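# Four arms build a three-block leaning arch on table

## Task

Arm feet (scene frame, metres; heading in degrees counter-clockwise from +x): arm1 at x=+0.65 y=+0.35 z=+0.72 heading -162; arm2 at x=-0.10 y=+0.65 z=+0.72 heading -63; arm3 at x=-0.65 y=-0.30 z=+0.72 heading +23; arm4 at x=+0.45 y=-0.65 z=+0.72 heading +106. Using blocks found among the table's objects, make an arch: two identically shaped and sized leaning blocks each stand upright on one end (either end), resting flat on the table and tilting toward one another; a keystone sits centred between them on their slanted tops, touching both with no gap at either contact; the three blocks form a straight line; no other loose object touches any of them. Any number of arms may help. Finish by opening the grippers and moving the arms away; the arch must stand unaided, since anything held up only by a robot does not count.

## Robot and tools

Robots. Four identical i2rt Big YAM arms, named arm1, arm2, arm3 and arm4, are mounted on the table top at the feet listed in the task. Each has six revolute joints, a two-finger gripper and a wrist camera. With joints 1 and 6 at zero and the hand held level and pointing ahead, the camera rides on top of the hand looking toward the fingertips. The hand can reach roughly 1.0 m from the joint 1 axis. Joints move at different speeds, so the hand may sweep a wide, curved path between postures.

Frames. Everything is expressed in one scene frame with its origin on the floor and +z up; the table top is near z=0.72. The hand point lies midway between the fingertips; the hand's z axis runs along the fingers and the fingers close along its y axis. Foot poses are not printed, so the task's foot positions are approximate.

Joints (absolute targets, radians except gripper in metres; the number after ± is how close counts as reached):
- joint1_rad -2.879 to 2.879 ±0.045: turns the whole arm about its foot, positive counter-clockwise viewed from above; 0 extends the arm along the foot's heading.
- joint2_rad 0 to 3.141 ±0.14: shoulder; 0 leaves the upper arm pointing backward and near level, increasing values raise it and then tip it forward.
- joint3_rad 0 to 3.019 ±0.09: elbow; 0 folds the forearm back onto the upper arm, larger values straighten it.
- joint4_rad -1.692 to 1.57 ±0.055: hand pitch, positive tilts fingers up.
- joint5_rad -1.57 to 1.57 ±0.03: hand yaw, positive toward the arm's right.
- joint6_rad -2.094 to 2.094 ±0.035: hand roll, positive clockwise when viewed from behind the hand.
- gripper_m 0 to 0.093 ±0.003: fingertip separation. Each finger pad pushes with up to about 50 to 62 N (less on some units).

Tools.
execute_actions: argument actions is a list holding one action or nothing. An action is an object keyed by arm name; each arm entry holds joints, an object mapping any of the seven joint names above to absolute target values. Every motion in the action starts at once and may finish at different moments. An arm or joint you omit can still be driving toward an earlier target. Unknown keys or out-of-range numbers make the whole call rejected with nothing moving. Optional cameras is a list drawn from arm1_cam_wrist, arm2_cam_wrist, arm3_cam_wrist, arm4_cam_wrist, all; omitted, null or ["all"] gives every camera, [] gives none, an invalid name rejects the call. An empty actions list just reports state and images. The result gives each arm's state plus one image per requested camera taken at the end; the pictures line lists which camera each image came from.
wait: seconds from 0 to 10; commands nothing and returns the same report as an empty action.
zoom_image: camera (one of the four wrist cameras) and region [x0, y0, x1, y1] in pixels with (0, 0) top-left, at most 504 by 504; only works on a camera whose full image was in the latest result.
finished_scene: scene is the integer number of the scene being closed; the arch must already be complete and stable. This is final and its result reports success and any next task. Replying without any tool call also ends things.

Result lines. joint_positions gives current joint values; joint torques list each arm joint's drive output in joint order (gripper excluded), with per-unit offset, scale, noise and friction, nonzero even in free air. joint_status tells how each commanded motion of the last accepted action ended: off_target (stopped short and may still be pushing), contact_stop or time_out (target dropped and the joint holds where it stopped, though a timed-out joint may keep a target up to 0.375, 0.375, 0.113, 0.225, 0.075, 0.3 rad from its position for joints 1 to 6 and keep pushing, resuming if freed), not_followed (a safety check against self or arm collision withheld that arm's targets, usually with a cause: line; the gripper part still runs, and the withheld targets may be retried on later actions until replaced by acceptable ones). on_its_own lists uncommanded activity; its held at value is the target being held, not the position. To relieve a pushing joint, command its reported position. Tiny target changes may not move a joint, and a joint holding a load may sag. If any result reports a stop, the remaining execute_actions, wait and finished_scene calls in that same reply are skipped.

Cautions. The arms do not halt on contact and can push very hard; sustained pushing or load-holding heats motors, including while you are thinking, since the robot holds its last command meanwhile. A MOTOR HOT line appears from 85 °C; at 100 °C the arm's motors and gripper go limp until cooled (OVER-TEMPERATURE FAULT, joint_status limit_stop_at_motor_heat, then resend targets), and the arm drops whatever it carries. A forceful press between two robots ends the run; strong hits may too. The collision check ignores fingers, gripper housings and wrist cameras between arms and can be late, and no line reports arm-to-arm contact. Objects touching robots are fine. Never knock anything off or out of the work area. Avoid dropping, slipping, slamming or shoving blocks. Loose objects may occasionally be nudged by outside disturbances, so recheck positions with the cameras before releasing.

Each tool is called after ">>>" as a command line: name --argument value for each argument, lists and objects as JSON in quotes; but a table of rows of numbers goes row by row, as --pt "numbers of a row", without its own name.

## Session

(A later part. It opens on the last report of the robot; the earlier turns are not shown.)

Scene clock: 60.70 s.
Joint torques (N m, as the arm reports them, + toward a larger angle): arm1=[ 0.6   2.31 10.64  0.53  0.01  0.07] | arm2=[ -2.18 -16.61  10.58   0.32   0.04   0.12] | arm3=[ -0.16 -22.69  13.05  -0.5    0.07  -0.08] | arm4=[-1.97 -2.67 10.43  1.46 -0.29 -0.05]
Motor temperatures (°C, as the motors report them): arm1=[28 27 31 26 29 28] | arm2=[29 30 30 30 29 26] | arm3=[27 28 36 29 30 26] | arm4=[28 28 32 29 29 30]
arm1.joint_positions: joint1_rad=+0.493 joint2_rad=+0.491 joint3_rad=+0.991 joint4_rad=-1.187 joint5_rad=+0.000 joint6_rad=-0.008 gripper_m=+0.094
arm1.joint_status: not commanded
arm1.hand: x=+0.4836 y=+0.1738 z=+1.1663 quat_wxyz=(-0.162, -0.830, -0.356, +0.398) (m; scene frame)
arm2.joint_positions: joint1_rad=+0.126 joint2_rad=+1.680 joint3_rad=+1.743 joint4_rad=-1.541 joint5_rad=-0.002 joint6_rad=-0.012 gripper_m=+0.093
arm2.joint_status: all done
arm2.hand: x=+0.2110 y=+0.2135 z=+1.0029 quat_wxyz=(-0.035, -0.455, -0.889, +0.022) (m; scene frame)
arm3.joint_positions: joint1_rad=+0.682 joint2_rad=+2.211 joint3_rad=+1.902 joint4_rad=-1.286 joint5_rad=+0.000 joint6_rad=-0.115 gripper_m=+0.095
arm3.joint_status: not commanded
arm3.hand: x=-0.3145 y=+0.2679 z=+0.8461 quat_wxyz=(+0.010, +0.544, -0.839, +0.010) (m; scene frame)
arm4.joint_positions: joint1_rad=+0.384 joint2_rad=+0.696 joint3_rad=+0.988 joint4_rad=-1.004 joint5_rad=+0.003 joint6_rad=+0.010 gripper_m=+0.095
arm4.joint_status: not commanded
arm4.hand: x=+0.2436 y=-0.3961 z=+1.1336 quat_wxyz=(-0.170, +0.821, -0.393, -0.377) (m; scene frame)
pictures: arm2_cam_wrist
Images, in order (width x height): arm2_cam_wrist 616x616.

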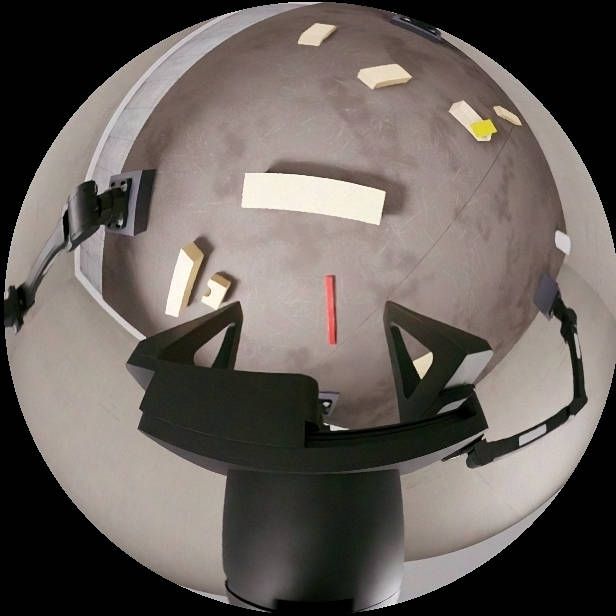

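>>> execute_actions --actions '[{"arm3":{"joints":{"joint1_rad":0.645,"joint2_rad":2.29,"joint3_rad":2.1,"joint4_rad":-1.335,"joint6_rad":-0.19}},"arm2":{"joints":{"joint2_rad":1.2,"joint3_rad":1.3}}}]' --cameras '["arm3_cam_wrist"]'

Scene clock: 62.77 s.
Joint torques (N m, as the arm reports them, + toward a larger angle): arm1=[ 0.64  2.38 10.65  0.55  0.01  0.08] | arm2=[-2.13 -7.28  9.84  0.59  0.03  0.12] | arm3=[  0.99 -20.12  13.81  -0.5    0.09  -0.13] | arm4=[-2.16 -2.03 10.44  1.61 -0.25 -0.03]
Motor temperatures (°C, as the motors report them): arm1=[28 27 31 26 29 28] | arm2=[29 30 30 30 29 26] | arm3=[27 29 36 29 30 26] | arm4=[28 28 32 29 29 30]
arm1.joint_positions: joint1_rad=+0.493 joint2_rad=+0.491 joint3_rad=+0.991 joint4_rad=-1.187 joint5_rad=+0.000 joint6_rad=-0.008 gripper_m=+0.094
arm1.joint_status: not commanded
arm1.hand: x=+0.4836 y=+0.1738 z=+1.1663 quat_wxyz=(-0.162, -0.830, -0.356, +0.398) (m; scene frame)
arm2.joint_positions: joint1_rad=+0.126 joint2_rad=+1.181 joint3_rad=+1.303 joint4_rad=-1.545 joint5_rad=-0.002 joint6_rad=-0.011 gripper_m=+0.093
arm2.joint_status: all done
arm2.hand: x=+0.1087 y=+0.3595 z=+1.0360 quat_wxyz=(-0.059, -0.455, -0.888, +0.034) (m; scene frame)
arm3.joint_positions: joint1_rad=+0.652 joint2_rad=+2.270 joint3_rad=+2.046 joint4_rad=-1.319 joint5_rad=+0.000 joint6_rad=-0.180 gripper_m=+0.095
arm3.joint_status: all done
arm3.hand: x=-0.2783 y=+0.2881 z=+0.8603 quat_wxyz=(-0.013, +0.558, -0.830, +0.000) (m; scene frame)
arm4.joint_positions: joint1_rad=+0.384 joint2_rad=+0.696 joint3_rad=+0.988 joint4_rad=-1.004 joint5_rad=+0.003 joint6_rad=+0.010 gripper_m=+0.095
arm4.joint_status: not commanded
arm4.hand: x=+0.2436 y=-0.3961 z=+1.1336 quat_wxyz=(-0.170, +0.821, -0.393, -0.377) (m; scene frame)
pictures: arm3_cam_wrist
Images, in order (width x height): arm3_cam_wrist 616x616.

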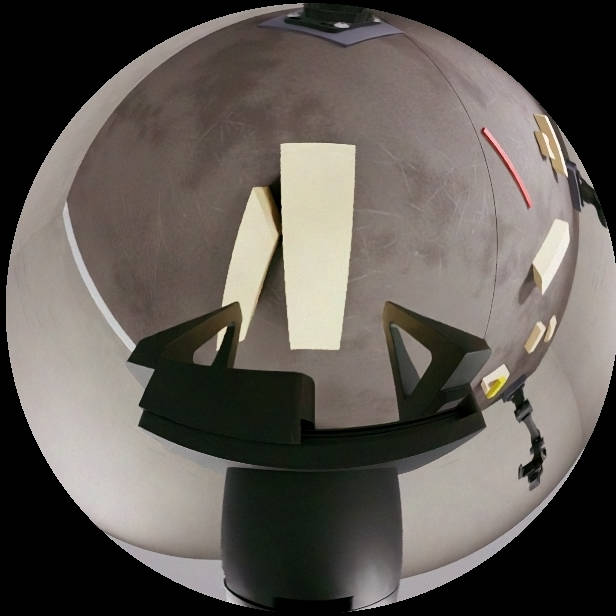

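>>> execute_actions --actions '[{"arm3":{"joints":{"joint2_rad":2.385,"joint3_rad":2.0,"joint4_rad":-1.165}}}]' --cameras '["arm3_cam_wrist"]'

Scene clock: 63.80 s.
Joint torques (N m, as the arm reports them, + toward a larger angle): arm1=[ 0.66  2.36 10.65  0.53  0.    0.08] | arm2=[-2.19 -7.38  9.84  0.64  0.04  0.11] | arm3=[  1.47 -19.25   7.25   1.04   0.13  -0.01] | arm4=[-1.85 -2.58 10.61  1.47 -0.26 -0.06]
Motor temperatures (°C, as the motors report them): arm1=[28 27 31 26 29 28] | arm2=[29 30 30 30 29 26] | arm3=[27 29 36 29 30 26] | arm4=[28 28 32 29 29 30]
arm1.joint_positions: joint1_rad=+0.493 joint2_rad=+0.491 joint3_rad=+0.991 joint4_rad=-1.187 joint5_rad=+0.000 joint6_rad=-0.008 gripper_m=+0.094
arm1.joint_status: not commanded
arm1.hand: x=+0.4836 y=+0.1738 z=+1.1663 quat_wxyz=(-0.162, -0.830, -0.356, +0.398) (m; scene frame)
arm2.joint_positions: joint1_rad=+0.126 joint2_rad=+1.181 joint3_rad=+1.303 joint4_rad=-1.545 joint5_rad=-0.002 joint6_rad=-0.011 gripper_m=+0.093
arm2.joint_status: not commanded
arm2.hand: x=+0.1087 y=+0.3595 z=+1.0360 quat_wxyz=(-0.059, -0.455, -0.888, +0.034) (m; scene frame)
arm3.joint_positions: joint1_rad=+0.640 joint2_rad=+2.343 joint3_rad=+2.019 joint4_rad=-1.190 joint5_rad=-0.002 joint6_rad=-0.183 gripper_m=+0.095
arm3.joint_status: all done
arm3.hand: x=-0.2641 y=+0.2951 z=+0.8012 quat_wxyz=(-0.026, +0.555, -0.832, -0.007) (m; scene frame)
arm4.joint_positions: joint1_rad=+0.384 joint2_rad=+0.696 joint3_rad=+0.988 joint4_rad=-1.004 joint5_rad=+0.003 joint6_rad=+0.010 gripper_m=+0.095
arm4.joint_status: not commanded
arm4.hand: x=+0.2436 y=-0.3961 z=+1.1336 quat_wxyz=(-0.170, +0.821, -0.393, -0.377) (m; scene frame)
pictures: arm3_cam_wrist
Images, in order (width x height): arm3_cam_wrist 616x616.

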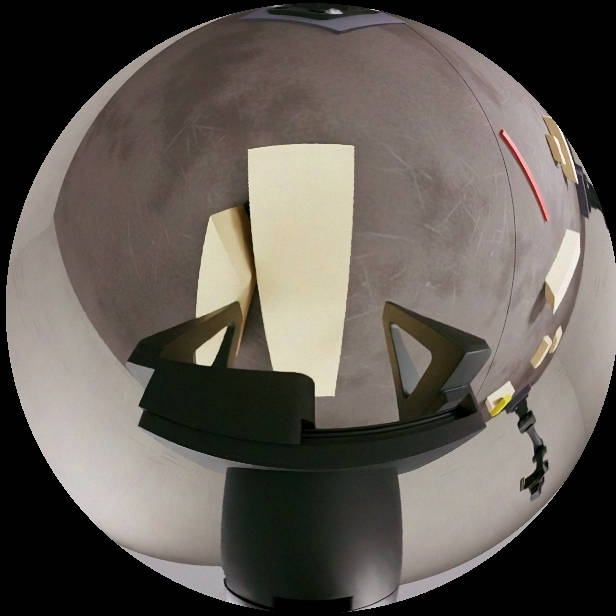

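>>> execute_actions --actions '[{"arm3":{"joints":{"joint1_rad":0.625,"joint2_rad":2.22,"joint3_rad":1.94,"joint4_rad":-1.241,"joint6_rad":-0.215}}}]' --cameras '["arm3_cam_wrist"]'

Scene clock: 65.30 s.
Joint torques (N m, as the arm reports them, + toward a larger angle): arm1=[ 0.76  2.37 10.68  0.58  0.01  0.07] | arm2=[-2.   -7.43  9.85  0.57  0.02  0.11] | arm3=[ -0.25 -23.32   9.    -0.58   0.22  -0.09] | arm4=[-1.85 -2.2  10.43  1.49 -0.24 -0.07]
Motor temperatures (°C, as the motors report them): arm1=[28 27 31 26 29 28] | arm2=[29 30 30 30 29 26] | arm3=[27 29 36 29 30 26] | arm4=[28 28 32 29 29 30]
arm1.joint_positions: joint1_rad=+0.493 joint2_rad=+0.491 joint3_rad=+0.991 joint4_rad=-1.187 joint5_rad=+0.000 joint6_rad=-0.008 gripper_m=+0.094
arm1.joint_status: not commanded
arm1.hand: x=+0.4836 y=+0.1738 z=+1.1663 quat_wxyz=(-0.162, -0.830, -0.356, +0.398) (m; scene frame)
arm2.joint_positions: joint1_rad=+0.126 joint2_rad=+1.181 joint3_rad=+1.303 joint4_rad=-1.545 joint5_rad=-0.002 joint6_rad=-0.011 gripper_m=+0.093
arm2.joint_status: not commanded
arm2.hand: x=+0.1087 y=+0.3595 z=+1.0360 quat_wxyz=(-0.059, -0.455, -0.888, +0.034) (m; scene frame)
arm3.joint_positions: joint1_rad=+0.638 joint2_rad=+2.231 joint3_rad=+1.938 joint4_rad=-1.226 joint5_rad=-0.003 joint6_rad=-0.205 gripper_m=+0.095
arm3.joint_status: all done
arm3.hand: x=-0.2764 y=+0.2743 z=+0.8466 quat_wxyz=(-0.024, +0.563, -0.826, -0.006) (m; scene frame)
arm4.joint_positions: joint1_rad=+0.384 joint2_rad=+0.696 joint3_rad=+0.988 joint4_rad=-1.004 joint5_rad=+0.003 joint6_rad=+0.010 gripper_m=+0.095
arm4.joint_status: not commanded
arm4.hand: x=+0.2436 y=-0.3961 z=+1.1336 quat_wxyz=(-0.170, +0.821, -0.393, -0.377) (m; scene frame)
pictures: arm3_cam_wrist
Images, in order (width x height): arm3_cam_wrist 616x616.

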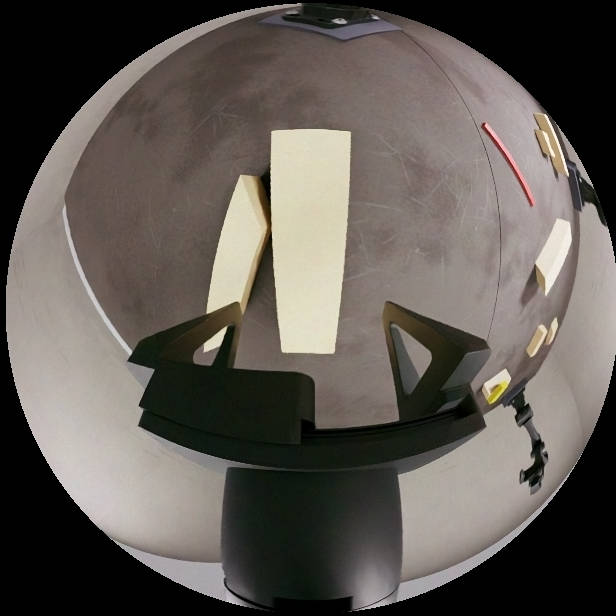

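>>> execute_actions --actions '[{"arm3":{"joints":{"gripper_m":0.076,"joint2_rad":2.25,"joint3_rad":1.85}}}]' --cameras '["arm3_cam_wrist"]'

Scene clock: 66.27 s.
Joint torques (N m, as the arm reports them, + toward a larger angle): arm1=[ 0.58  2.35 10.65  0.56  0.01  0.08] | arm2=[-2.16 -7.51  9.84  0.61  0.03  0.12] | arm3=[ -0.31 -19.99   8.36  -0.58   0.19  -0.07] | arm4=[-2.24 -2.47 10.54  1.45 -0.27 -0.07]
Motor temperatures (°C, as the motors report them): arm1=[28 27 31 26 29 28] | arm2=[29 30 30 30 29 26] | arm3=[27 29 36 29 30 26] | arm4=[28 28 32 29 29 30]
arm1.joint_positions: joint1_rad=+0.493 joint2_rad=+0.491 joint3_rad=+0.991 joint4_rad=-1.187 joint5_rad=+0.000 joint6_rad=-0.008 gripper_m=+0.094
arm1.joint_status: not commanded
arm1.hand: x=+0.4836 y=+0.1738 z=+1.1663 quat_wxyz=(-0.162, -0.830, -0.356, +0.398) (m; scene frame)
arm2.joint_positions: joint1_rad=+0.126 joint2_rad=+1.181 joint3_rad=+1.303 joint4_rad=-1.545 joint5_rad=-0.002 joint6_rad=-0.011 gripper_m=+0.093
arm2.joint_status: not commanded
arm2.hand: x=+0.1087 y=+0.3595 z=+1.0360 quat_wxyz=(-0.059, -0.455, -0.888, +0.034) (m; scene frame)
arm3.joint_positions: joint1_rad=+0.638 joint2_rad=+2.244 joint3_rad=+1.850 joint4_rad=-1.226 joint5_rad=-0.003 joint6_rad=-0.205 gripper_m=+0.076
arm3.joint_status: all done
arm3.hand: x=-0.2951 y=+0.2451 z=+0.8067 quat_wxyz=(+0.023, +0.563, -0.826, +0.013) (m; scene frame)
arm4.joint_positions: joint1_rad=+0.384 joint2_rad=+0.696 joint3_rad=+0.988 joint4_rad=-1.004 joint5_rad=+0.003 joint6_rad=+0.010 gripper_m=+0.095
arm4.joint_status: not commanded
arm4.hand: x=+0.2436 y=-0.3961 z=+1.1336 quat_wxyz=(-0.170, +0.821, -0.393, -0.377) (m; scene frame)
pictures: arm3_cam_wrist
Images, in order (width x height): arm3_cam_wrist 616x616.

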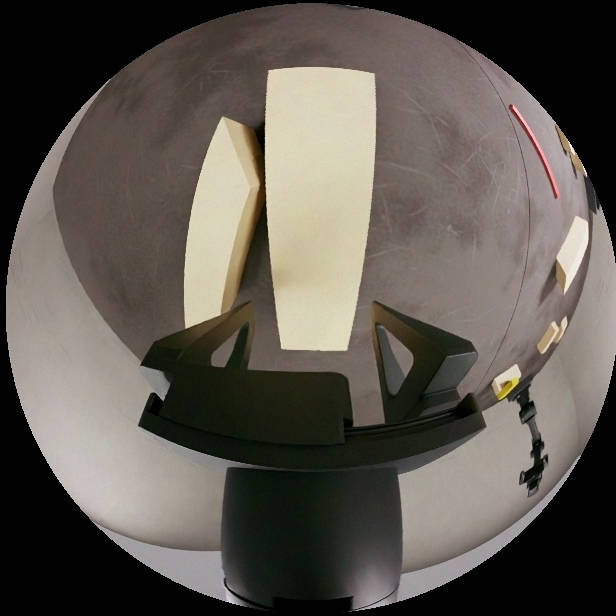

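>>> execute_actions --actions '[{"arm3":{"joints":{"joint2_rad":2.33,"joint3_rad":1.85,"joint4_rad":-1.09}}}]' --cameras '["arm3_cam_wrist"]'

Scene clock: 67.40 s.
Joint torques (N m, as the arm reports them, + toward a larger angle): arm1=[ 0.72  2.38 10.68  0.56  0.    0.07] | arm2=[-2.16 -7.54  9.85  0.61  0.02  0.12] | arm3=[  0.52 -21.26   7.85   0.98   0.06  -0.06] | arm4=[-2.24 -2.33 10.37  1.53 -0.22 -0.03]
Motor temperatures (°C, as the motors report them): arm1=[28 27 31 26 29 28] | arm2=[29 30 30 30 29 26] | arm3=[27 29 36 29 30 26] | arm4=[28 28 32 29 29 30]
arm1.joint_positions: joint1_rad=+0.493 joint2_rad=+0.491 joint3_rad=+0.991 joint4_rad=-1.187 joint5_rad=+0.000 joint6_rad=-0.008 gripper_m=+0.094
arm1.joint_status: not commanded
arm1.hand: x=+0.4836 y=+0.1738 z=+1.1663 quat_wxyz=(-0.162, -0.830, -0.356, +0.398) (m; scene frame)
arm2.joint_positions: joint1_rad=+0.126 joint2_rad=+1.181 joint3_rad=+1.303 joint4_rad=-1.545 joint5_rad=-0.002 joint6_rad=-0.011 gripper_m=+0.093
arm2.joint_status: not commanded
arm2.hand: x=+0.1087 y=+0.3595 z=+1.0360 quat_wxyz=(-0.059, -0.455, -0.888, +0.034) (m; scene frame)
arm3.joint_positions: joint1_rad=+0.633 joint2_rad=+2.330 joint3_rad=+1.850 joint4_rad=-1.110 joint5_rad=-0.001 joint6_rad=-0.205 gripper_m=+0.076
arm3.joint_status: all done
arm3.hand: x=-0.2840 y=+0.2548 z=+0.7510 quat_wxyz=(+0.008, +0.561, -0.828, +0.008) (m; scene frame)
arm4.joint_positions: joint1_rad=+0.384 joint2_rad=+0.696 joint3_rad=+0.988 joint4_rad=-1.004 joint5_rad=+0.003 joint6_rad=+0.010 gripper_m=+0.095
arm4.joint_status: not commanded
arm4.hand: x=+0.2436 y=-0.3961 z=+1.1336 quat_wxyz=(-0.170, +0.821, -0.393, -0.377) (m; scene frame)
pictures: arm3_cam_wrist
Images, in order (width x height): arm3_cam_wrist 616x616.

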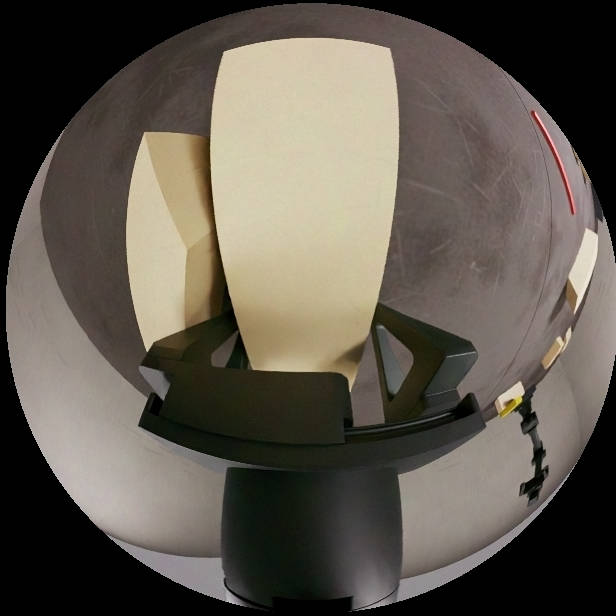

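>>> execute_actions --actions '[{"arm3":{"joints":{"gripper_m":0.05}}}]' --cameras '[]'

Scene clock: 68.07 s.
Joint torques (N m, as the arm reports them, + toward a larger angle): arm1=[ 0.7   2.23 10.64  0.52  0.    0.08] | arm2=[-2.04 -7.46  9.82  0.59  0.03  0.11] | arm3=[  0.88 -21.72   8.12   0.72   0.18  -0.11] | arm4=[-1.73 -2.58 10.51  1.64 -0.27 -0.06]
Motor temperatures (°C, as the motors report them): arm1=[28 27 31 26 29 28] | arm2=[29 30 30 30 29 26] | arm3=[27 29 36 29 30 26] | arm4=[28 28 32 29 29 30]
arm1.joint_positions: joint1_rad=+0.493 joint2_rad=+0.491 joint3_rad=+0.991 joint4_rad=-1.187 joint5_rad=+0.000 joint6_rad=-0.008 gripper_m=+0.094
arm1.joint_status: not commanded
arm1.hand: x=+0.4836 y=+0.1738 z=+1.1663 quat_wxyz=(-0.162, -0.830, -0.356, +0.398) (m; scene frame)
arm2.joint_positions: joint1_rad=+0.126 joint2_rad=+1.181 joint3_rad=+1.303 joint4_rad=-1.545 joint5_rad=-0.002 joint6_rad=-0.011 gripper_m=+0.093
arm2.joint_status: not commanded
arm2.hand: x=+0.1087 y=+0.3595 z=+1.0360 quat_wxyz=(-0.059, -0.455, -0.888, +0.034) (m; scene frame)
arm3.joint_positions: joint1_rad=+0.633 joint2_rad=+2.330 joint3_rad=+1.850 joint4_rad=-1.108 joint5_rad=-0.003 joint6_rad=-0.207 gripper_m=+0.060
arm3.joint_status: gripper_m off_target (ended at +0.060, target +0.050)
arm3.hand: x=-0.2839 y=+0.2551 z=+0.7509 quat_wxyz=(+0.008, +0.562, -0.827, +0.007) (m; scene frame)
arm4.joint_positions: joint1_rad=+0.384 joint2_rad=+0.696 joint3_rad=+0.988 joint4_rad=-1.004 joint5_rad=+0.003 joint6_rad=+0.010 gripper_m=+0.095
arm4.joint_status: not commanded
arm4.hand: x=+0.2436 y=-0.3961 z=+1.1336 quat_wxyz=(-0.170, +0.821, -0.393, -0.377) (m; scene frame)
pictures: none
No camera images: the call's "cameras" was empty. Leave "cameras" out to get every camera's image.

>>> execute_actions --actions '[{"arm3":{"joints":{"joint2_rad":2.12,"joint3_rad":1.98,"joint4_rad":-1.4}},"arm2":{"joints":{"joint1_rad":-0.1,"joint2_rad":0.6,"joint3_rad":1.0}},"arm1":{"joints":{"joint1_rad":0.138,"joint2_rad":1.538,"joint3_rad":1.065,"joint4_rad":-1.09,"joint6_rad":-0.1}}}]' --cameras '["arm1_cam_wrist"]'

Scene clock: 70.13 s.
Joint torques (N m, as the arm reports them, + toward a larger angle): arm1=[ -0.6  -11.59  10.77   0.32   0.01  -0.12] | arm2=[-1.5   1.76  9.52  1.2  -0.05  0.11] | arm3=[  0.56 -21.11  12.85  -0.68   0.2   -0.09] | arm4=[-2.07 -2.83 10.57  1.6  -0.25 -0.06]
Motor temperatures (°C, as the motors report them): arm1=[28 27 31 26 29 28] | arm2=[29 30 30 30 29 26] | arm3=[27 30 36 29 30 26] | arm4=[28 28 32 29 29 30]
arm1.joint_positions: joint1_rad=+0.142 joint2_rad=+1.532 joint3_rad=+1.039 joint4_rad=-1.102 joint5_rad=-0.001 joint6_rad=-0.090 gripper_m=+0.094
arm1.joint_status: all done
arm1.hand: x=+0.2867 y=+0.1750 z=+0.8571 quat_wxyz=(+0.004, -0.964, -0.265, -0.008) (m; scene frame)
arm2.joint_positions: joint1_rad=-0.100 joint2_rad=+0.592 joint3_rad=+1.005 joint4_rad=-1.545 joint5_rad=-0.001 joint6_rad=-0.010 gripper_m=+0.093
arm2.joint_status: all done
arm2.hand: x=-0.0207 y=+0.4657 z=+1.0570 quat_wxyz=(-0.174, -0.540, -0.814, +0.124) (m; scene frame)
arm3.joint_positions: joint1_rad=+0.633 joint2_rad=+2.132 joint3_rad=+1.937 joint4_rad=-1.384 joint5_rad=-0.002 joint6_rad=-0.207 gripper_m=+0.060
arm3.joint_status: all done
arm3.hand: x=-0.2919 y=+0.2455 z=+0.9097 quat_wxyz=(+0.004, +0.562, -0.827, +0.006) (m; scene frame)
arm4.joint_positions: joint1_rad=+0.384 joint2_rad=+0.696 joint3_rad=+0.988 joint4_rad=-1.004 joint5_rad=+0.003 joint6_rad=+0.010 gripper_m=+0.095
arm4.joint_status: not commanded
arm4.hand: x=+0.2436 y=-0.3961 z=+1.1336 quat_wxyz=(-0.170, +0.821, -0.393, -0.377) (m; scene frame)
pictures: arm1_cam_wrist
Images, in order (width x height): arm1_cam_wrist 616x616.

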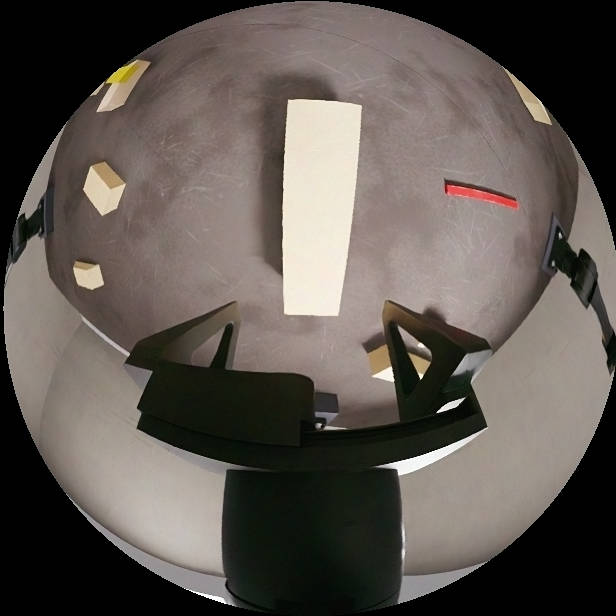

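>>> execute_actions --actions '[{"arm1":{"joints":{"joint2_rad":1.75,"joint3_rad":0.995,"joint4_rad":-0.8,"joint6_rad":-0.05}}}]' --cameras '["arm1_cam_wrist"]'

Scene clock: 71.50 s.
Joint torques (N m, as the arm reports them, + toward a larger angle): arm1=[ -0.68 -15.3    7.64   0.38   0.02   0.1 ] | arm2=[-1.5   1.56  9.55  1.14 -0.03  0.1 ] | arm3=[  0.36 -21.98  12.69  -0.59   0.1   -0.1 ] | arm4=[-1.87 -2.7  10.53  1.56 -0.28 -0.03]
Motor temperatures (°C, as the motors report them): arm1=[28 27 31 26 29 28] | arm2=[29 30 30 30 29 26] | arm3=[27 30 36 29 30 26] | arm4=[28 28 33 29 29 30]
arm1.joint_positions: joint1_rad=+0.142 joint2_rad=+1.761 joint3_rad=+0.986 joint4_rad=-0.814 joint5_rad=-0.001 joint6_rad=-0.060 gripper_m=+0.094
arm1.joint_status: all done
arm1.hand: x=+0.2649 y=+0.1653 z=+0.7485 quat_wxyz=(+0.004, -0.968, -0.251, -0.005) (m; scene frame)
arm2.joint_positions: joint1_rad=-0.100 joint2_rad=+0.592 joint3_rad=+1.005 joint4_rad=-1.545 joint5_rad=-0.001 joint6_rad=-0.010 gripper_m=+0.093
arm2.joint_status: not commanded
arm2.hand: x=-0.0207 y=+0.4657 z=+1.0570 quat_wxyz=(-0.174, -0.540, -0.814, +0.124) (m; scene frame)
arm3.joint_positions: joint1_rad=+0.633 joint2_rad=+2.132 joint3_rad=+1.937 joint4_rad=-1.384 joint5_rad=-0.002 joint6_rad=-0.207 gripper_m=+0.060
arm3.joint_status: not commanded
arm3.hand: x=-0.2919 y=+0.2455 z=+0.9097 quat_wxyz=(+0.004, +0.562, -0.827, +0.006) (m; scene frame)
arm4.joint_positions: joint1_rad=+0.384 joint2_rad=+0.696 joint3_rad=+0.988 joint4_rad=-1.004 joint5_rad=+0.003 joint6_rad=+0.010 gripper_m=+0.095
arm4.joint_status: not commanded
arm4.hand: x=+0.2436 y=-0.3961 z=+1.1336 quat_wxyz=(-0.170, +0.821, -0.393, -0.377) (m; scene frame)
pictures: arm1_cam_wrist
Images, in order (width x height): arm1_cam_wrist 616x616.

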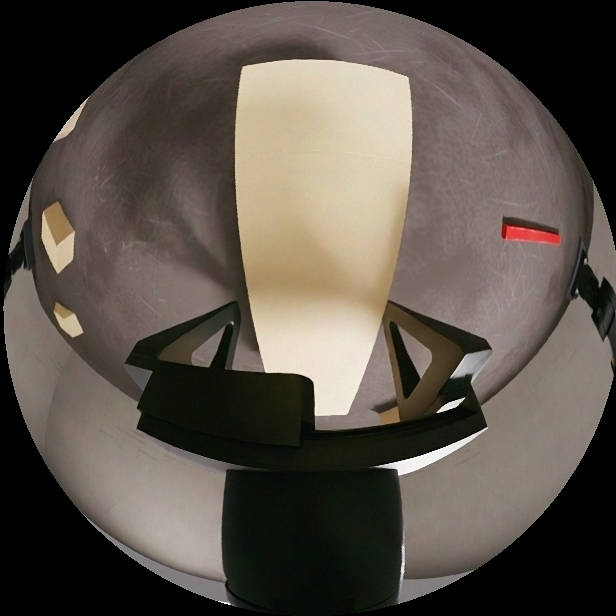

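>>> execute_actions --actions '[{"arm1":{"joints":{"gripper_m":0.05}}}]' --cameras '[]'

Scene clock: 72.40 s.
Joint torques (N m, as the arm reports them, + toward a larger angle): arm1=[ -0.55 -15.29   7.57   0.28  -0.04   0.08] | arm2=[-1.41  1.6   9.55  1.18 -0.03  0.1 ] | arm3=[  0.8  -21.76  13.06  -0.63   0.1   -0.05] | arm4=[-2.16 -2.31 10.54  1.43 -0.26 -0.07]
Motor temperatures (°C, as the motors report them): arm1=[28 27 31 26 29 28] | arm2=[29 30 30 30 29 26] | arm3=[27 30 36 29 30 26] | arm4=[28 28 33 29 29 30]
arm1.joint_positions: joint1_rad=+0.142 joint2_rad=+1.761 joint3_rad=+0.986 joint4_rad=-0.813 joint5_rad=+0.001 joint6_rad=-0.059 gripper_m=+0.058
arm1.joint_status: gripper_m off_target (ended at +0.058, target +0.050)
arm1.hand: x=+0.2645 y=+0.1656 z=+0.7485 quat_wxyz=(+0.004, -0.968, -0.250, -0.004) (m; scene frame)
arm2.joint_positions: joint1_rad=-0.100 joint2_rad=+0.592 joint3_rad=+1.005 joint4_rad=-1.545 joint5_rad=-0.001 joint6_rad=-0.010 gripper_m=+0.093
arm2.joint_status: not commanded
arm2.hand: x=-0.0207 y=+0.4657 z=+1.0570 quat_wxyz=(-0.174, -0.540, -0.814, +0.124) (m; scene frame)
arm3.joint_positions: joint1_rad=+0.633 joint2_rad=+2.132 joint3_rad=+1.937 joint4_rad=-1.384 joint5_rad=-0.002 joint6_rad=-0.207 gripper_m=+0.060
arm3.joint_status: not commanded
arm3.hand: x=-0.2919 y=+0.2455 z=+0.9097 quat_wxyz=(+0.004, +0.562, -0.827, +0.006) (m; scene frame)
arm4.joint_positions: joint1_rad=+0.384 joint2_rad=+0.696 joint3_rad=+0.988 joint4_rad=-1.004 joint5_rad=+0.003 joint6_rad=+0.010 gripper_m=+0.095
arm4.joint_status: not commanded
arm4.hand: x=+0.2436 y=-0.3961 z=+1.1336 quat_wxyz=(-0.170, +0.821, -0.393, -0.377) (m; scene frame)
pictures: none
No camera images: the call's "cameras" was empty. Leave "cameras" out to get every camera's image.

>>> execute_actions --actions '[{"arm1":{"joints":{"joint2_rad":1.5,"joint3_rad":1.1}},"arm3":{"joints":{"joint1_rad":0.113,"joint2_rad":1.5,"joint3_rad":1.2,"joint4_rad":0.768,"joint6_rad":0}}}]' --cameras '[]'

>>> execute_actions --actions '[{"arm1":{"joints":{"joint1_rad":0.157,"joint4_rad":0.565,"joint6_rad":0}},"arm3":{"joints":{"joint2_rad":1.88,"joint3_rad":0.79}},"arm2":{"joints":{"joint1_rad":-1.138,"joint2_rad":1.2,"joint3_rad":1.234,"joint4_rad":-1.237,"joint6_rad":0.19}}}]' --cameras '[]'

>>> execute_actions --actions '[{"arm1":{"joints":{"joint2_rad":1.79,"joint3_rad":0.90}},"arm2":{"joints":{"joint2_rad":1.56,"joint3_rad":1.245}}}]'

Scene clock: 75.83 s.
Joint torques (N m, as the arm reports them, + toward a larger angle): arm1=[ -0.58 -13.    12.18   0.88  -0.05   0.08] | arm2=[-1.49  1.47  9.55  1.17 -0.02  0.1 ] | arm3=[  1.24 -15.96  11.92   3.81   0.1    0.1 ] | arm4=[-2.23 -2.44 10.51  1.45 -0.26 -0.04]
Motor temperatures (°C, as the motors report them): arm1=[28 27 31 26 29 28] | arm2=[29 30 29 30 29 26] | arm3=[27 30 36 29 30 26] | arm4=[28 28 33 29 29 30]
arm1.joint_positions: joint1_rad=+0.142 joint2_rad=+1.503 joint3_rad=+1.068 joint4_rad=-0.813 joint5_rad=+0.001 joint6_rad=-0.059 gripper_m=+0.058
arm1.joint_status: all done
arm1.hand: x=+0.2121 y=+0.1396 z=+0.8913 quat_wxyz=(-0.028, -0.955, -0.247, +0.162) (m; scene frame)
arm2.joint_positions: joint1_rad=-0.100 joint2_rad=+0.592 joint3_rad=+1.005 joint4_rad=-1.545 joint5_rad=-0.001 joint6_rad=-0.010 gripper_m=+0.093
arm2.joint_status: not commanded
arm2.hand: x=-0.0207 y=+0.4657 z=+1.0570 quat_wxyz=(-0.174, -0.540, -0.814, +0.124) (m; scene frame)
arm3.joint_positions: joint1_rad=+0.116 joint2_rad=+1.525 joint3_rad=+1.179 joint4_rad=+0.715 joint5_rad=-0.001 joint6_rad=-0.007 gripper_m=+0.060
arm3.joint_status: all done
arm3.hand: x=-0.0650 y=+0.0027 z=+1.2883 quat_wxyz=(-0.804, +0.138, -0.548, -0.186) (m; scene frame)
arm4.joint_positions: joint1_rad=+0.384 joint2_rad=+0.696 joint3_rad=+0.988 joint4_rad=-1.004 joint5_rad=+0.003 joint6_rad=+0.010 gripper_m=+0.095
arm4.joint_status: not commanded
arm4.hand: x=+0.2436 y=-0.3961 z=+1.1336 quat_wxyz=(-0.170, +0.821, -0.393, -0.377) (m; scene frame)
pictures: none
No camera images: the call's "cameras" was empty. Leave "cameras" out to get every camera's image.

Scene clock: 77.53 s.
Joint torques (N m, as the arm reports them, + toward a larger angle): arm1=[  0.8  -14.71  13.09   3.25  -0.05   0.09] | arm2=[ -1.41 -11.2   11.58   1.52  -0.01   0.1 ] | arm3=[  0.72 -16.64   8.88   3.04   0.14   0.09] | arm4=[-2.11 -2.3  10.53  1.53 -0.24 -0.07]
Motor temperatures (°C, as the motors report them): arm1=[28 27 31 26 29 28] | arm2=[29 30 30 30 29 26] | arm3=[27 30 36 29 30 26] | arm4=[28 28 33 29 29 30]
arm1.joint_positions: joint1_rad=+0.147 joint2_rad=+1.507 joint3_rad=+1.068 joint4_rad=+0.519 joint5_rad=+0.001 joint6_rad=-0.011 gripper_m=+0.058
arm1.joint_status: all done
arm1.hand: x=+0.0641 y=+0.0630 z=+1.1431 quat_wxyz=(-0.159, -0.658, -0.157, +0.720) (m; scene frame)
arm2.joint_positions: joint1_rad=-1.138 joint2_rad=+1.213 joint3_rad=+1.219 joint4_rad=-1.244 joint5_rad=-0.001 joint6_rad=+0.180 gripper_m=+0.093
arm2.joint_status: all done
arm2.hand: x=-0.3483 y=+0.3208 z=+1.0111 quat_wxyz=(-0.083, -0.919, -0.357, +0.147) (m; scene frame)
arm3.joint_positions: joint1_rad=+0.116 joint2_rad=+1.912 joint3_rad=+0.747 joint4_rad=+0.734 joint5_rad=+0.000 joint6_rad=-0.006 gripper_m=+0.060
arm3.joint_status: all done
arm3.hand: x=-0.1285 y=-0.0346 z=+0.8286 quat_wxyz=(-0.527, +0.201, -0.817, -0.120) (m; scene frame)
arm4.joint_positions: joint1_rad=+0.384 joint2_rad=+0.696 joint3_rad=+0.988 joint4_rad=-1.004 joint5_rad=+0.003 joint6_rad=+0.010 gripper_m=+0.095
arm4.joint_status: not commanded
arm4.hand: x=+0.2436 y=-0.3961 z=+1.1336 quat_wxyz=(-0.170, +0.821, -0.393, -0.377) (m; scene frame)
pictures: none
No camera images: the call's "cameras" was empty. Leave "cameras" out to get every camera's image.

Scene clock: 78.80 s.
Joint torques (N m, as the arm reports them, + toward a larger angle): arm1=[  0.8  -19.03  11.01   2.4   -0.05   0.09] | arm2=[ -1.73 -15.73  11.26   0.77  -0.02   0.1 ] | arm3=[  1.42 -16.61   8.61   3.19   0.12   0.03] | arm4=[-2.31 -2.67 10.54  1.59 -0.28 -0.05]
Motor temperatures (°C, as the motors report them): arm1=[28 27 31 26 29 28] | arm2=[29 30 30 30 29 26] | arm3=[27 30 36 29 30 26] | arm4=[28 28 33 29 29 30]
arm1.joint_positions: joint1_rad=+0.147 joint2_rad=+1.830 joint3_rad=+0.855 joint4_rad=+0.538 joint5_rad=+0.001 joint6_rad=-0.011 gripper_m=+0.058
arm1.joint_status: all done
arm1.hand: x=+0.0928 y=+0.0790 z=+0.8322 quat_wxyz=(-0.115, -0.819, -0.194, +0.527) (m; scene frame)
arm2.joint_positions: joint1_rad=-1.138 joint2_rad=+1.571 joint3_rad=+1.219 joint4_rad=-1.243 joint5_rad=-0.001 joint6_rad=+0.180 gripper_m=+0.093
arm2.joint_status: all done
arm2.hand: x=-0.3668 y=+0.2997 z=+0.8639 quat_wxyz=(+0.010, -0.932, -0.362, -0.005) (m; scene frame)
arm3.joint_positions: joint1_rad=+0.116 joint2_rad=+1.912 joint3_rad=+0.747 joint4_rad=+0.734 joint5_rad=+0.000 joint6_rad=-0.006 gripper_m=+0.060
arm3.joint_status: not commanded
arm3.hand: x=-0.1285 y=-0.0346 z=+0.8286 quat_wxyz=(-0.527, +0.201, -0.817, -0.120) (m; scene frame)
arm4.joint_positions: joint1_rad=+0.384 joint2_rad=+0.696 joint3_rad=+0.988 joint4_rad=-1.004 joint5_rad=+0.003 joint6_rad=+0.010 gripper_m=+0.095
arm4.joint_status: not commanded
arm4.hand: x=+0.2436 y=-0.3961 z=+1.1336 quat_wxyz=(-0.170, +0.821, -0.393, -0.377) (m; scene frame)
pictures: arm1_cam_wrist, arm2_cam_wrist, arm3_cam_wrist, arm4_cam_wrist
Images, in order (width x height): arm1_cam_wrist 616x616, arm2_cam_wrist 616x616, arm3_cam_wrist 616x616, arm4_cam_wrist 616x616.

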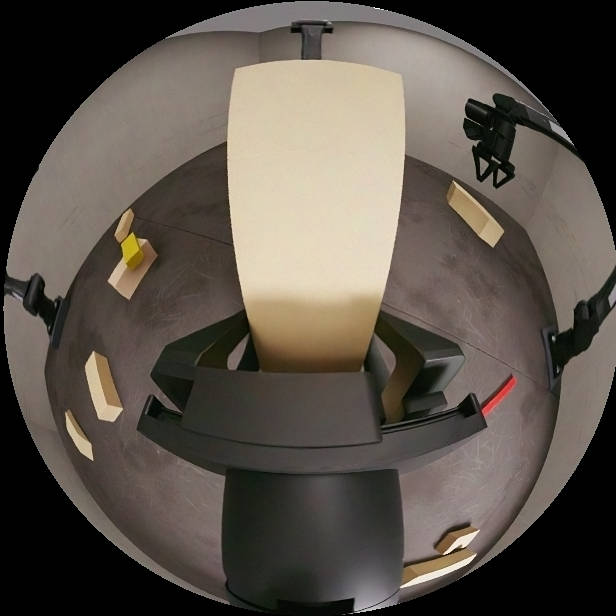

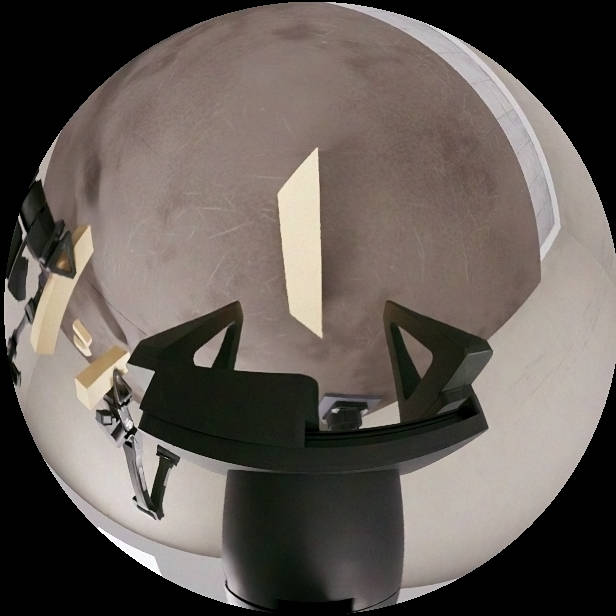

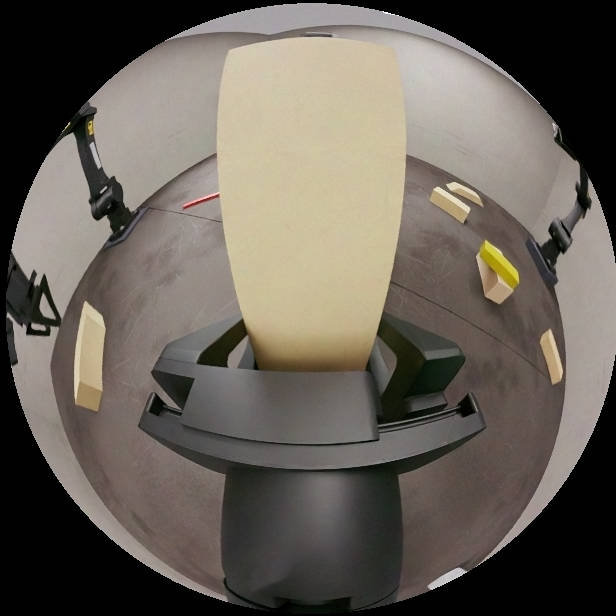

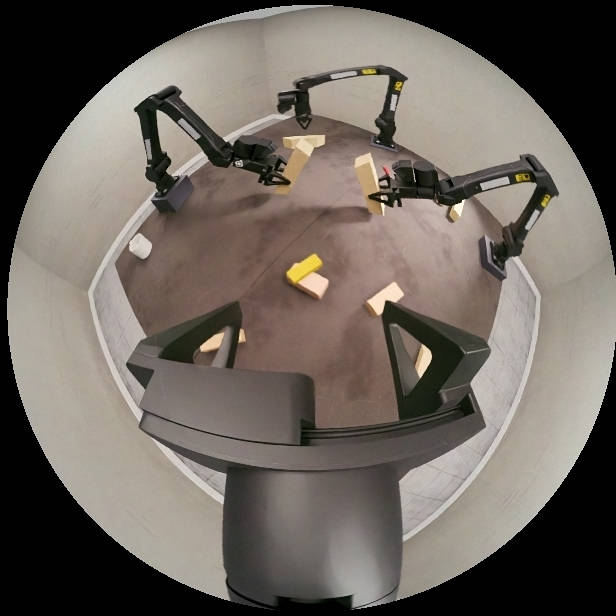

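>>> execute_actions --actions '[{"arm2":{"joints":{"joint1_rad":-1.12,"joint2_rad":1.70,"joint3_rad":1.11,"joint4_rad":-0.96,"joint6_rad":0.15,"gripper_m":0.075}}}]' --cameras '["arm2_cam_wrist"]'

Scene clock: 80.53 s.
Joint torques (N m, as the arm reports them, + toward a larger angle): arm1=[  0.77 -18.8   11.07   2.44  -0.05   0.08] | arm2=[ -0.91 -17.13   9.11   0.91  -0.02  -0.14] | arm3=[  1.43 -16.43   9.21   3.54   0.13   0.06] | arm4=[-1.97 -2.61 10.25  1.44 -0.26 -0.07]
Motor temperatures (°C, as the motors report them): arm1=[28 27 31 26 29 28] | arm2=[29 30 30 30 29 26] | arm3=[27 30 35 29 30 26] | arm4=[28 28 33 29 29 30]
arm1.joint_positions: joint1_rad=+0.147 joint2_rad=+1.830 joint3_rad=+0.855 joint4_rad=+0.538 joint5_rad=+0.001 joint6_rad=-0.011 gripper_m=+0.058
arm1.joint_status: not commanded
arm1.hand: x=+0.0928 y=+0.0790 z=+0.8322 quat_wxyz=(-0.115, -0.819, -0.194, +0.527) (m; scene frame)
arm2.joint_positions: joint1_rad=-1.128 joint2_rad=+1.704 joint3_rad=+1.099 joint4_rad=-0.970 joint5_rad=-0.001 joint6_rad=+0.161 gripper_m=+0.075
arm2.joint_status: all done
arm2.hand: x=-0.3706 y=+0.2894 z=+0.7659 quat_wxyz=(+0.005, -0.927, -0.375, +0.004) (m; scene frame)
arm3.joint_positions: joint1_rad=+0.116 joint2_rad=+1.912 joint3_rad=+0.747 joint4_rad=+0.734 joint5_rad=+0.000 joint6_rad=-0.006 gripper_m=+0.060
arm3.joint_status: not commanded
arm3.hand: x=-0.1285 y=-0.0346 z=+0.8286 quat_wxyz=(-0.527, +0.201, -0.817, -0.120) (m; scene frame)
arm4.joint_positions: joint1_rad=+0.384 joint2_rad=+0.696 joint3_rad=+0.988 joint4_rad=-1.004 joint5_rad=+0.003 joint6_rad=+0.010 gripper_m=+0.095
arm4.joint_status: not commanded
arm4.hand: x=+0.2436 y=-0.3961 z=+1.1336 quat_wxyz=(-0.170, +0.821, -0.393, -0.377) (m; scene frame)
pictures: arm2_cam_wrist
Images, in order (width x height): arm2_cam_wrist 616x616.

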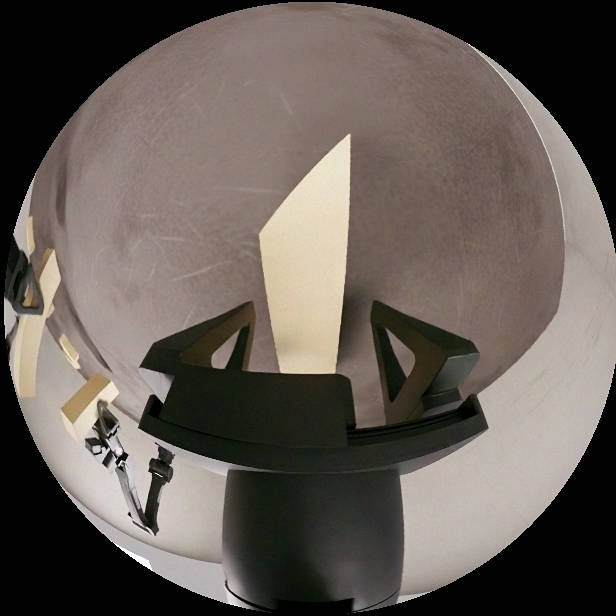

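>>> execute_actions --actions '[{"arm2":{"joints":{"gripper_m":0.025}}}]' --cameras '[]'

Scene clock: 81.30 s.
Joint torques (N m, as the arm reports them, + toward a larger angle): arm1=[  0.8  -18.94  11.13   2.42  -0.04   0.08] | arm2=[ -1.01 -16.4    9.01   0.93   0.03  -0.13] | arm3=[  1.94 -16.01   8.79   3.04   0.1    0.06] | arm4=[-1.63 -2.5  10.35  1.47 -0.26 -0.05]
Motor temperatures (°C, as the motors report them): arm1=[28 27 31 26 29 28] | arm2=[29 30 30 30 29 26] | arm3=[27 30 35 29 30 26] | arm4=[28 28 33 29 29 30]
arm1.joint_positions: joint1_rad=+0.147 joint2_rad=+1.830 joint3_rad=+0.855 joint4_rad=+0.538 joint5_rad=+0.001 joint6_rad=-0.011 gripper_m=+0.058
arm1.joint_status: not commanded
arm1.hand: x=+0.0928 y=+0.0790 z=+0.8322 quat_wxyz=(-0.115, -0.819, -0.194, +0.527) (m; scene frame)
arm2.joint_positions: joint1_rad=-1.127 joint2_rad=+1.704 joint3_rad=+1.099 joint4_rad=-0.969 joint5_rad=-0.002 joint6_rad=+0.161 gripper_m=+0.032
arm2.joint_status: gripper_m off_target (ended at +0.032, target +0.025)
arm2.hand: x=-0.3703 y=+0.2889 z=+0.7659 quat_wxyz=(+0.004, -0.927, -0.375, +0.004) (m; scene frame)
arm3.joint_positions: joint1_rad=+0.116 joint2_rad=+1.912 joint3_rad=+0.747 joint4_rad=+0.734 joint5_rad=+0.000 joint6_rad=-0.006 gripper_m=+0.060
arm3.joint_status: not commanded
arm3.hand: x=-0.1285 y=-0.0346 z=+0.8286 quat_wxyz=(-0.527, +0.201, -0.817, -0.120) (m; scene frame)
arm4.joint_positions: joint1_rad=+0.384 joint2_rad=+0.696 joint3_rad=+0.988 joint4_rad=-1.004 joint5_rad=+0.003 joint6_rad=+0.010 gripper_m=+0.095
arm4.joint_status: not commanded
arm4.hand: x=+0.2436 y=-0.3961 z=+1.1336 quat_wxyz=(-0.170, +0.821, -0.393, -0.377) (m; scene frame)
pictures: none
No camera images: the call's "cameras" was empty. Leave "cameras" out to get every camera's image.

>>> execute_actions --actions '[{"arm1":{"joints":{"joint1_rad":0.172,"joint2_rad":1.9,"joint3_rad":0.9,"joint4_rad":0.763}},"arm3":{"joints":{"joint2_rad":2.05,"joint3_rad":0.893,"joint4_rad":0.924}},"arm2":{"joints":{"joint2_rad":1.4,"joint3_rad":1.3}}}]' --cameras '["arm4_cam_wrist"]'

Scene clock: 83.87 s.
Joint torques (N m, as the arm reports them, + toward a larger angle): arm1=[  0.53 -17.33  10.44   3.22  -0.04   0.08] | arm2=[ -0.77 -13.5   12.12   1.77   0.03  -0.15] | arm3=[  0.74 -16.64   7.57   4.08   0.11   0.02] | arm4=[-1.87 -2.03 10.53  1.52 -0.27 -0.05]
Motor temperatures (°C, as the motors report them): arm1=[28 28 31 26 29 28] | arm2=[29 30 30 30 29 26] | arm3=[27 30 35 29 30 26] | arm4=[28 28 33 29 29 30]
arm1.joint_positions: joint1_rad=+0.165 joint2_rad=+1.917 joint3_rad=+0.855 joint4_rad=+0.717 joint5_rad=+0.001 joint6_rad=-0.010 gripper_m=+0.058
arm1.joint_status: all done
arm1.hand: x=+0.0886 y=+0.0645 z=+0.8203 quat_wxyz=(-0.129, -0.792, -0.195, +0.564) (m; scene frame)
arm2.joint_positions: joint1_rad=-1.127 joint2_rad=+1.397 joint3_rad=+1.281 joint4_rad=-0.965 joint5_rad=-0.002 joint6_rad=+0.161 gripper_m=+0.032
arm2.joint_status: all done
arm2.hand: x=-0.4064 y=+0.2356 z=+0.9863 quat_wxyz=(-0.122, -0.898, -0.366, +0.212) (m; scene frame)
arm3.joint_positions: joint1_rad=+0.116 joint2_rad=+2.072 joint3_rad=+0.861 joint4_rad=+0.868 joint5_rad=+0.000 joint6_rad=-0.006 gripper_m=+0.060
arm3.joint_status: joint4_rad time_out (moved +0.134 of +0.190); the others done
arm3.on_its_own: joint4_rad reads +0.868 and still pushes toward +0.924 since a time_out
arm3.hand: x=-0.0905 y=-0.0156 z=+0.8076 quat_wxyz=(-0.562, +0.195, -0.793, -0.129) (m; scene frame)
arm4.joint_positions: joint1_rad=+0.384 joint2_rad=+0.696 joint3_rad=+0.988 joint4_rad=-1.004 joint5_rad=+0.003 joint6_rad=+0.010 gripper_m=+0.095
arm4.joint_status: not commanded
arm4.hand: x=+0.2436 y=-0.3961 z=+1.1336 quat_wxyz=(-0.170, +0.821, -0.393, -0.377) (m; scene frame)
pictures: arm4_cam_wrist
Images, in order (width x height): arm4_cam_wrist 616x616.

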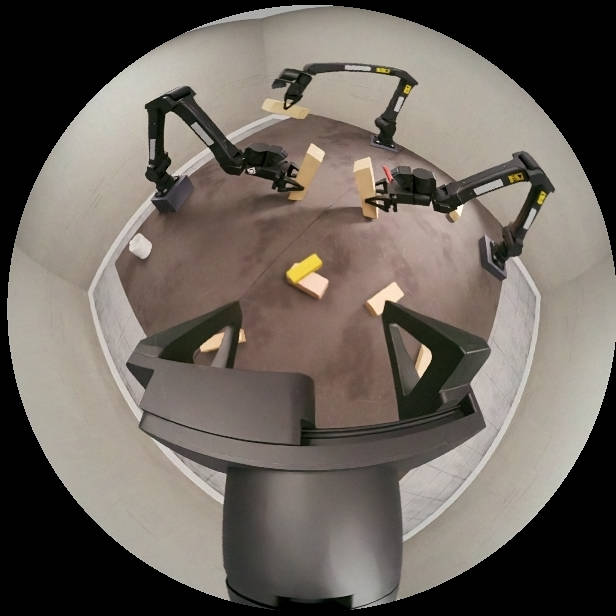

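>>> execute_actions --actions '[{"arm4":{"joints":{"joint1_rad":0.29,"joint2_rad":1.024,"joint3_rad":0.36,"joint4_rad":0.7,"joint6_rad":0}},"arm3":{"joints":{"joint4_rad":0.868}},"arm1":{"joints":{"joint4_rad":0.79,"joint3_rad":0.92}},"arm2":{"joints":{"joint2_rad":1.1,"joint4_rad":-0.2}}}]' --cameras '["arm4_cam_wrist"]'

>>> zoom_image --camera "arm4_cam_wrist" --region '[160,130,460,330]'

Scene clock: 86.23 s.
Joint torques (N m, as the arm reports them, + toward a larger angle): arm1=[  0.53 -17.47  10.9    3.17  -0.05   0.09] | arm2=[-0.62 -8.85 13.64  3.77  0.02 -0.15] | arm3=[  1.27 -17.1    7.63   1.66   0.09   0.14] | arm4=[-2.25 -6.39  8.32  2.05 -0.21 -0.07]
Motor temperatures (°C, as the motors report them): arm1=[28 28 31 26 29 28] | arm2=[29 30 30 30 29 26] | arm3=[27 30 35 29 30 26] | arm4=[28 28 33 29 29 30]
arm1.joint_positions: joint1_rad=+0.165 joint2_rad=+1.917 joint3_rad=+0.871 joint4_rad=+0.746 joint5_rad=+0.001 joint6_rad=-0.010 gripper_m=+0.058
arm1.joint_status: all done
arm1.hand: x=+0.0809 y=+0.0604 z=+0.8339 quat_wxyz=(-0.133, -0.779, -0.192, +0.581) (m; scene frame)
arm2.joint_positions: joint1_rad=-1.127 joint2_rad=+1.098 joint3_rad=+1.270 joint4_rad=-0.232 joint5_rad=-0.002 joint6_rad=+0.161 gripper_m=+0.032
arm2.joint_status: all done
arm2.hand: x=-0.4107 y=+0.2236 z=+1.2815 quat_wxyz=(-0.353, -0.671, -0.277, +0.590) (m; scene frame)
arm3.joint_positions: joint1_rad=+0.116 joint2_rad=+2.072 joint3_rad=+0.861 joint4_rad=+0.868 joint5_rad=+0.000 joint6_rad=-0.006 gripper_m=+0.060
arm3.joint_status: all done
arm3.hand: x=-0.0905 y=-0.0156 z=+0.8076 quat_wxyz=(-0.562, +0.195, -0.793, -0.129) (m; scene frame)
arm4.joint_positions: joint1_rad=+0.296 joint2_rad=+1.030 joint3_rad=+0.359 joint4_rad=+0.683 joint5_rad=+0.001 joint6_rad=+0.010 gripper_m=+0.095
arm4.joint_status: all done
arm4.hand: x=+0.2067 y=-0.2953 z=+1.0138 quat_wxyz=(-0.323, +0.621, -0.334, -0.632) (m; scene frame)
pictures: arm4_cam_wrist
Images, in order (width x height): arm4_cam_wrist 616x616.

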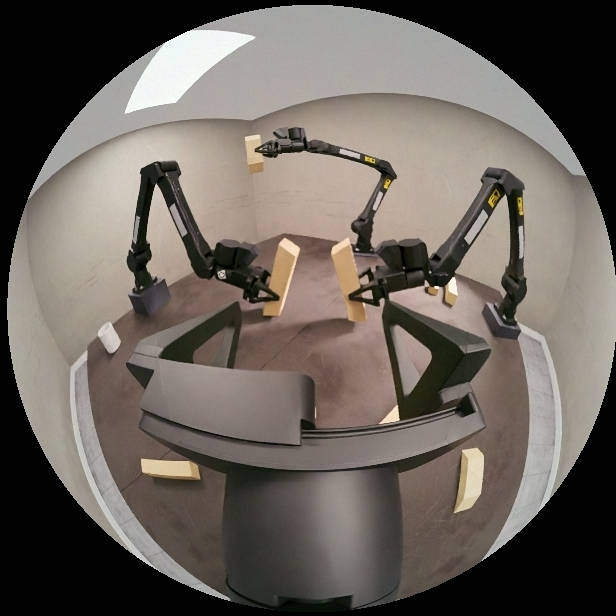

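Region (160, 130, 460, 330) of arm4_cam_wrist's 616x616 image, scaled by 1.680, with more detail than that image has.

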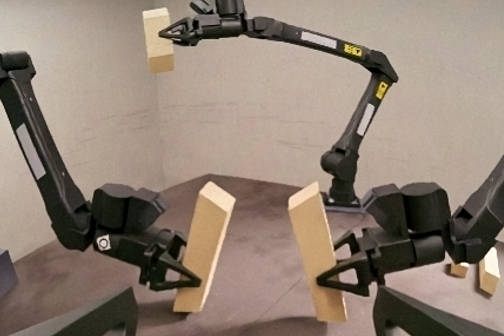

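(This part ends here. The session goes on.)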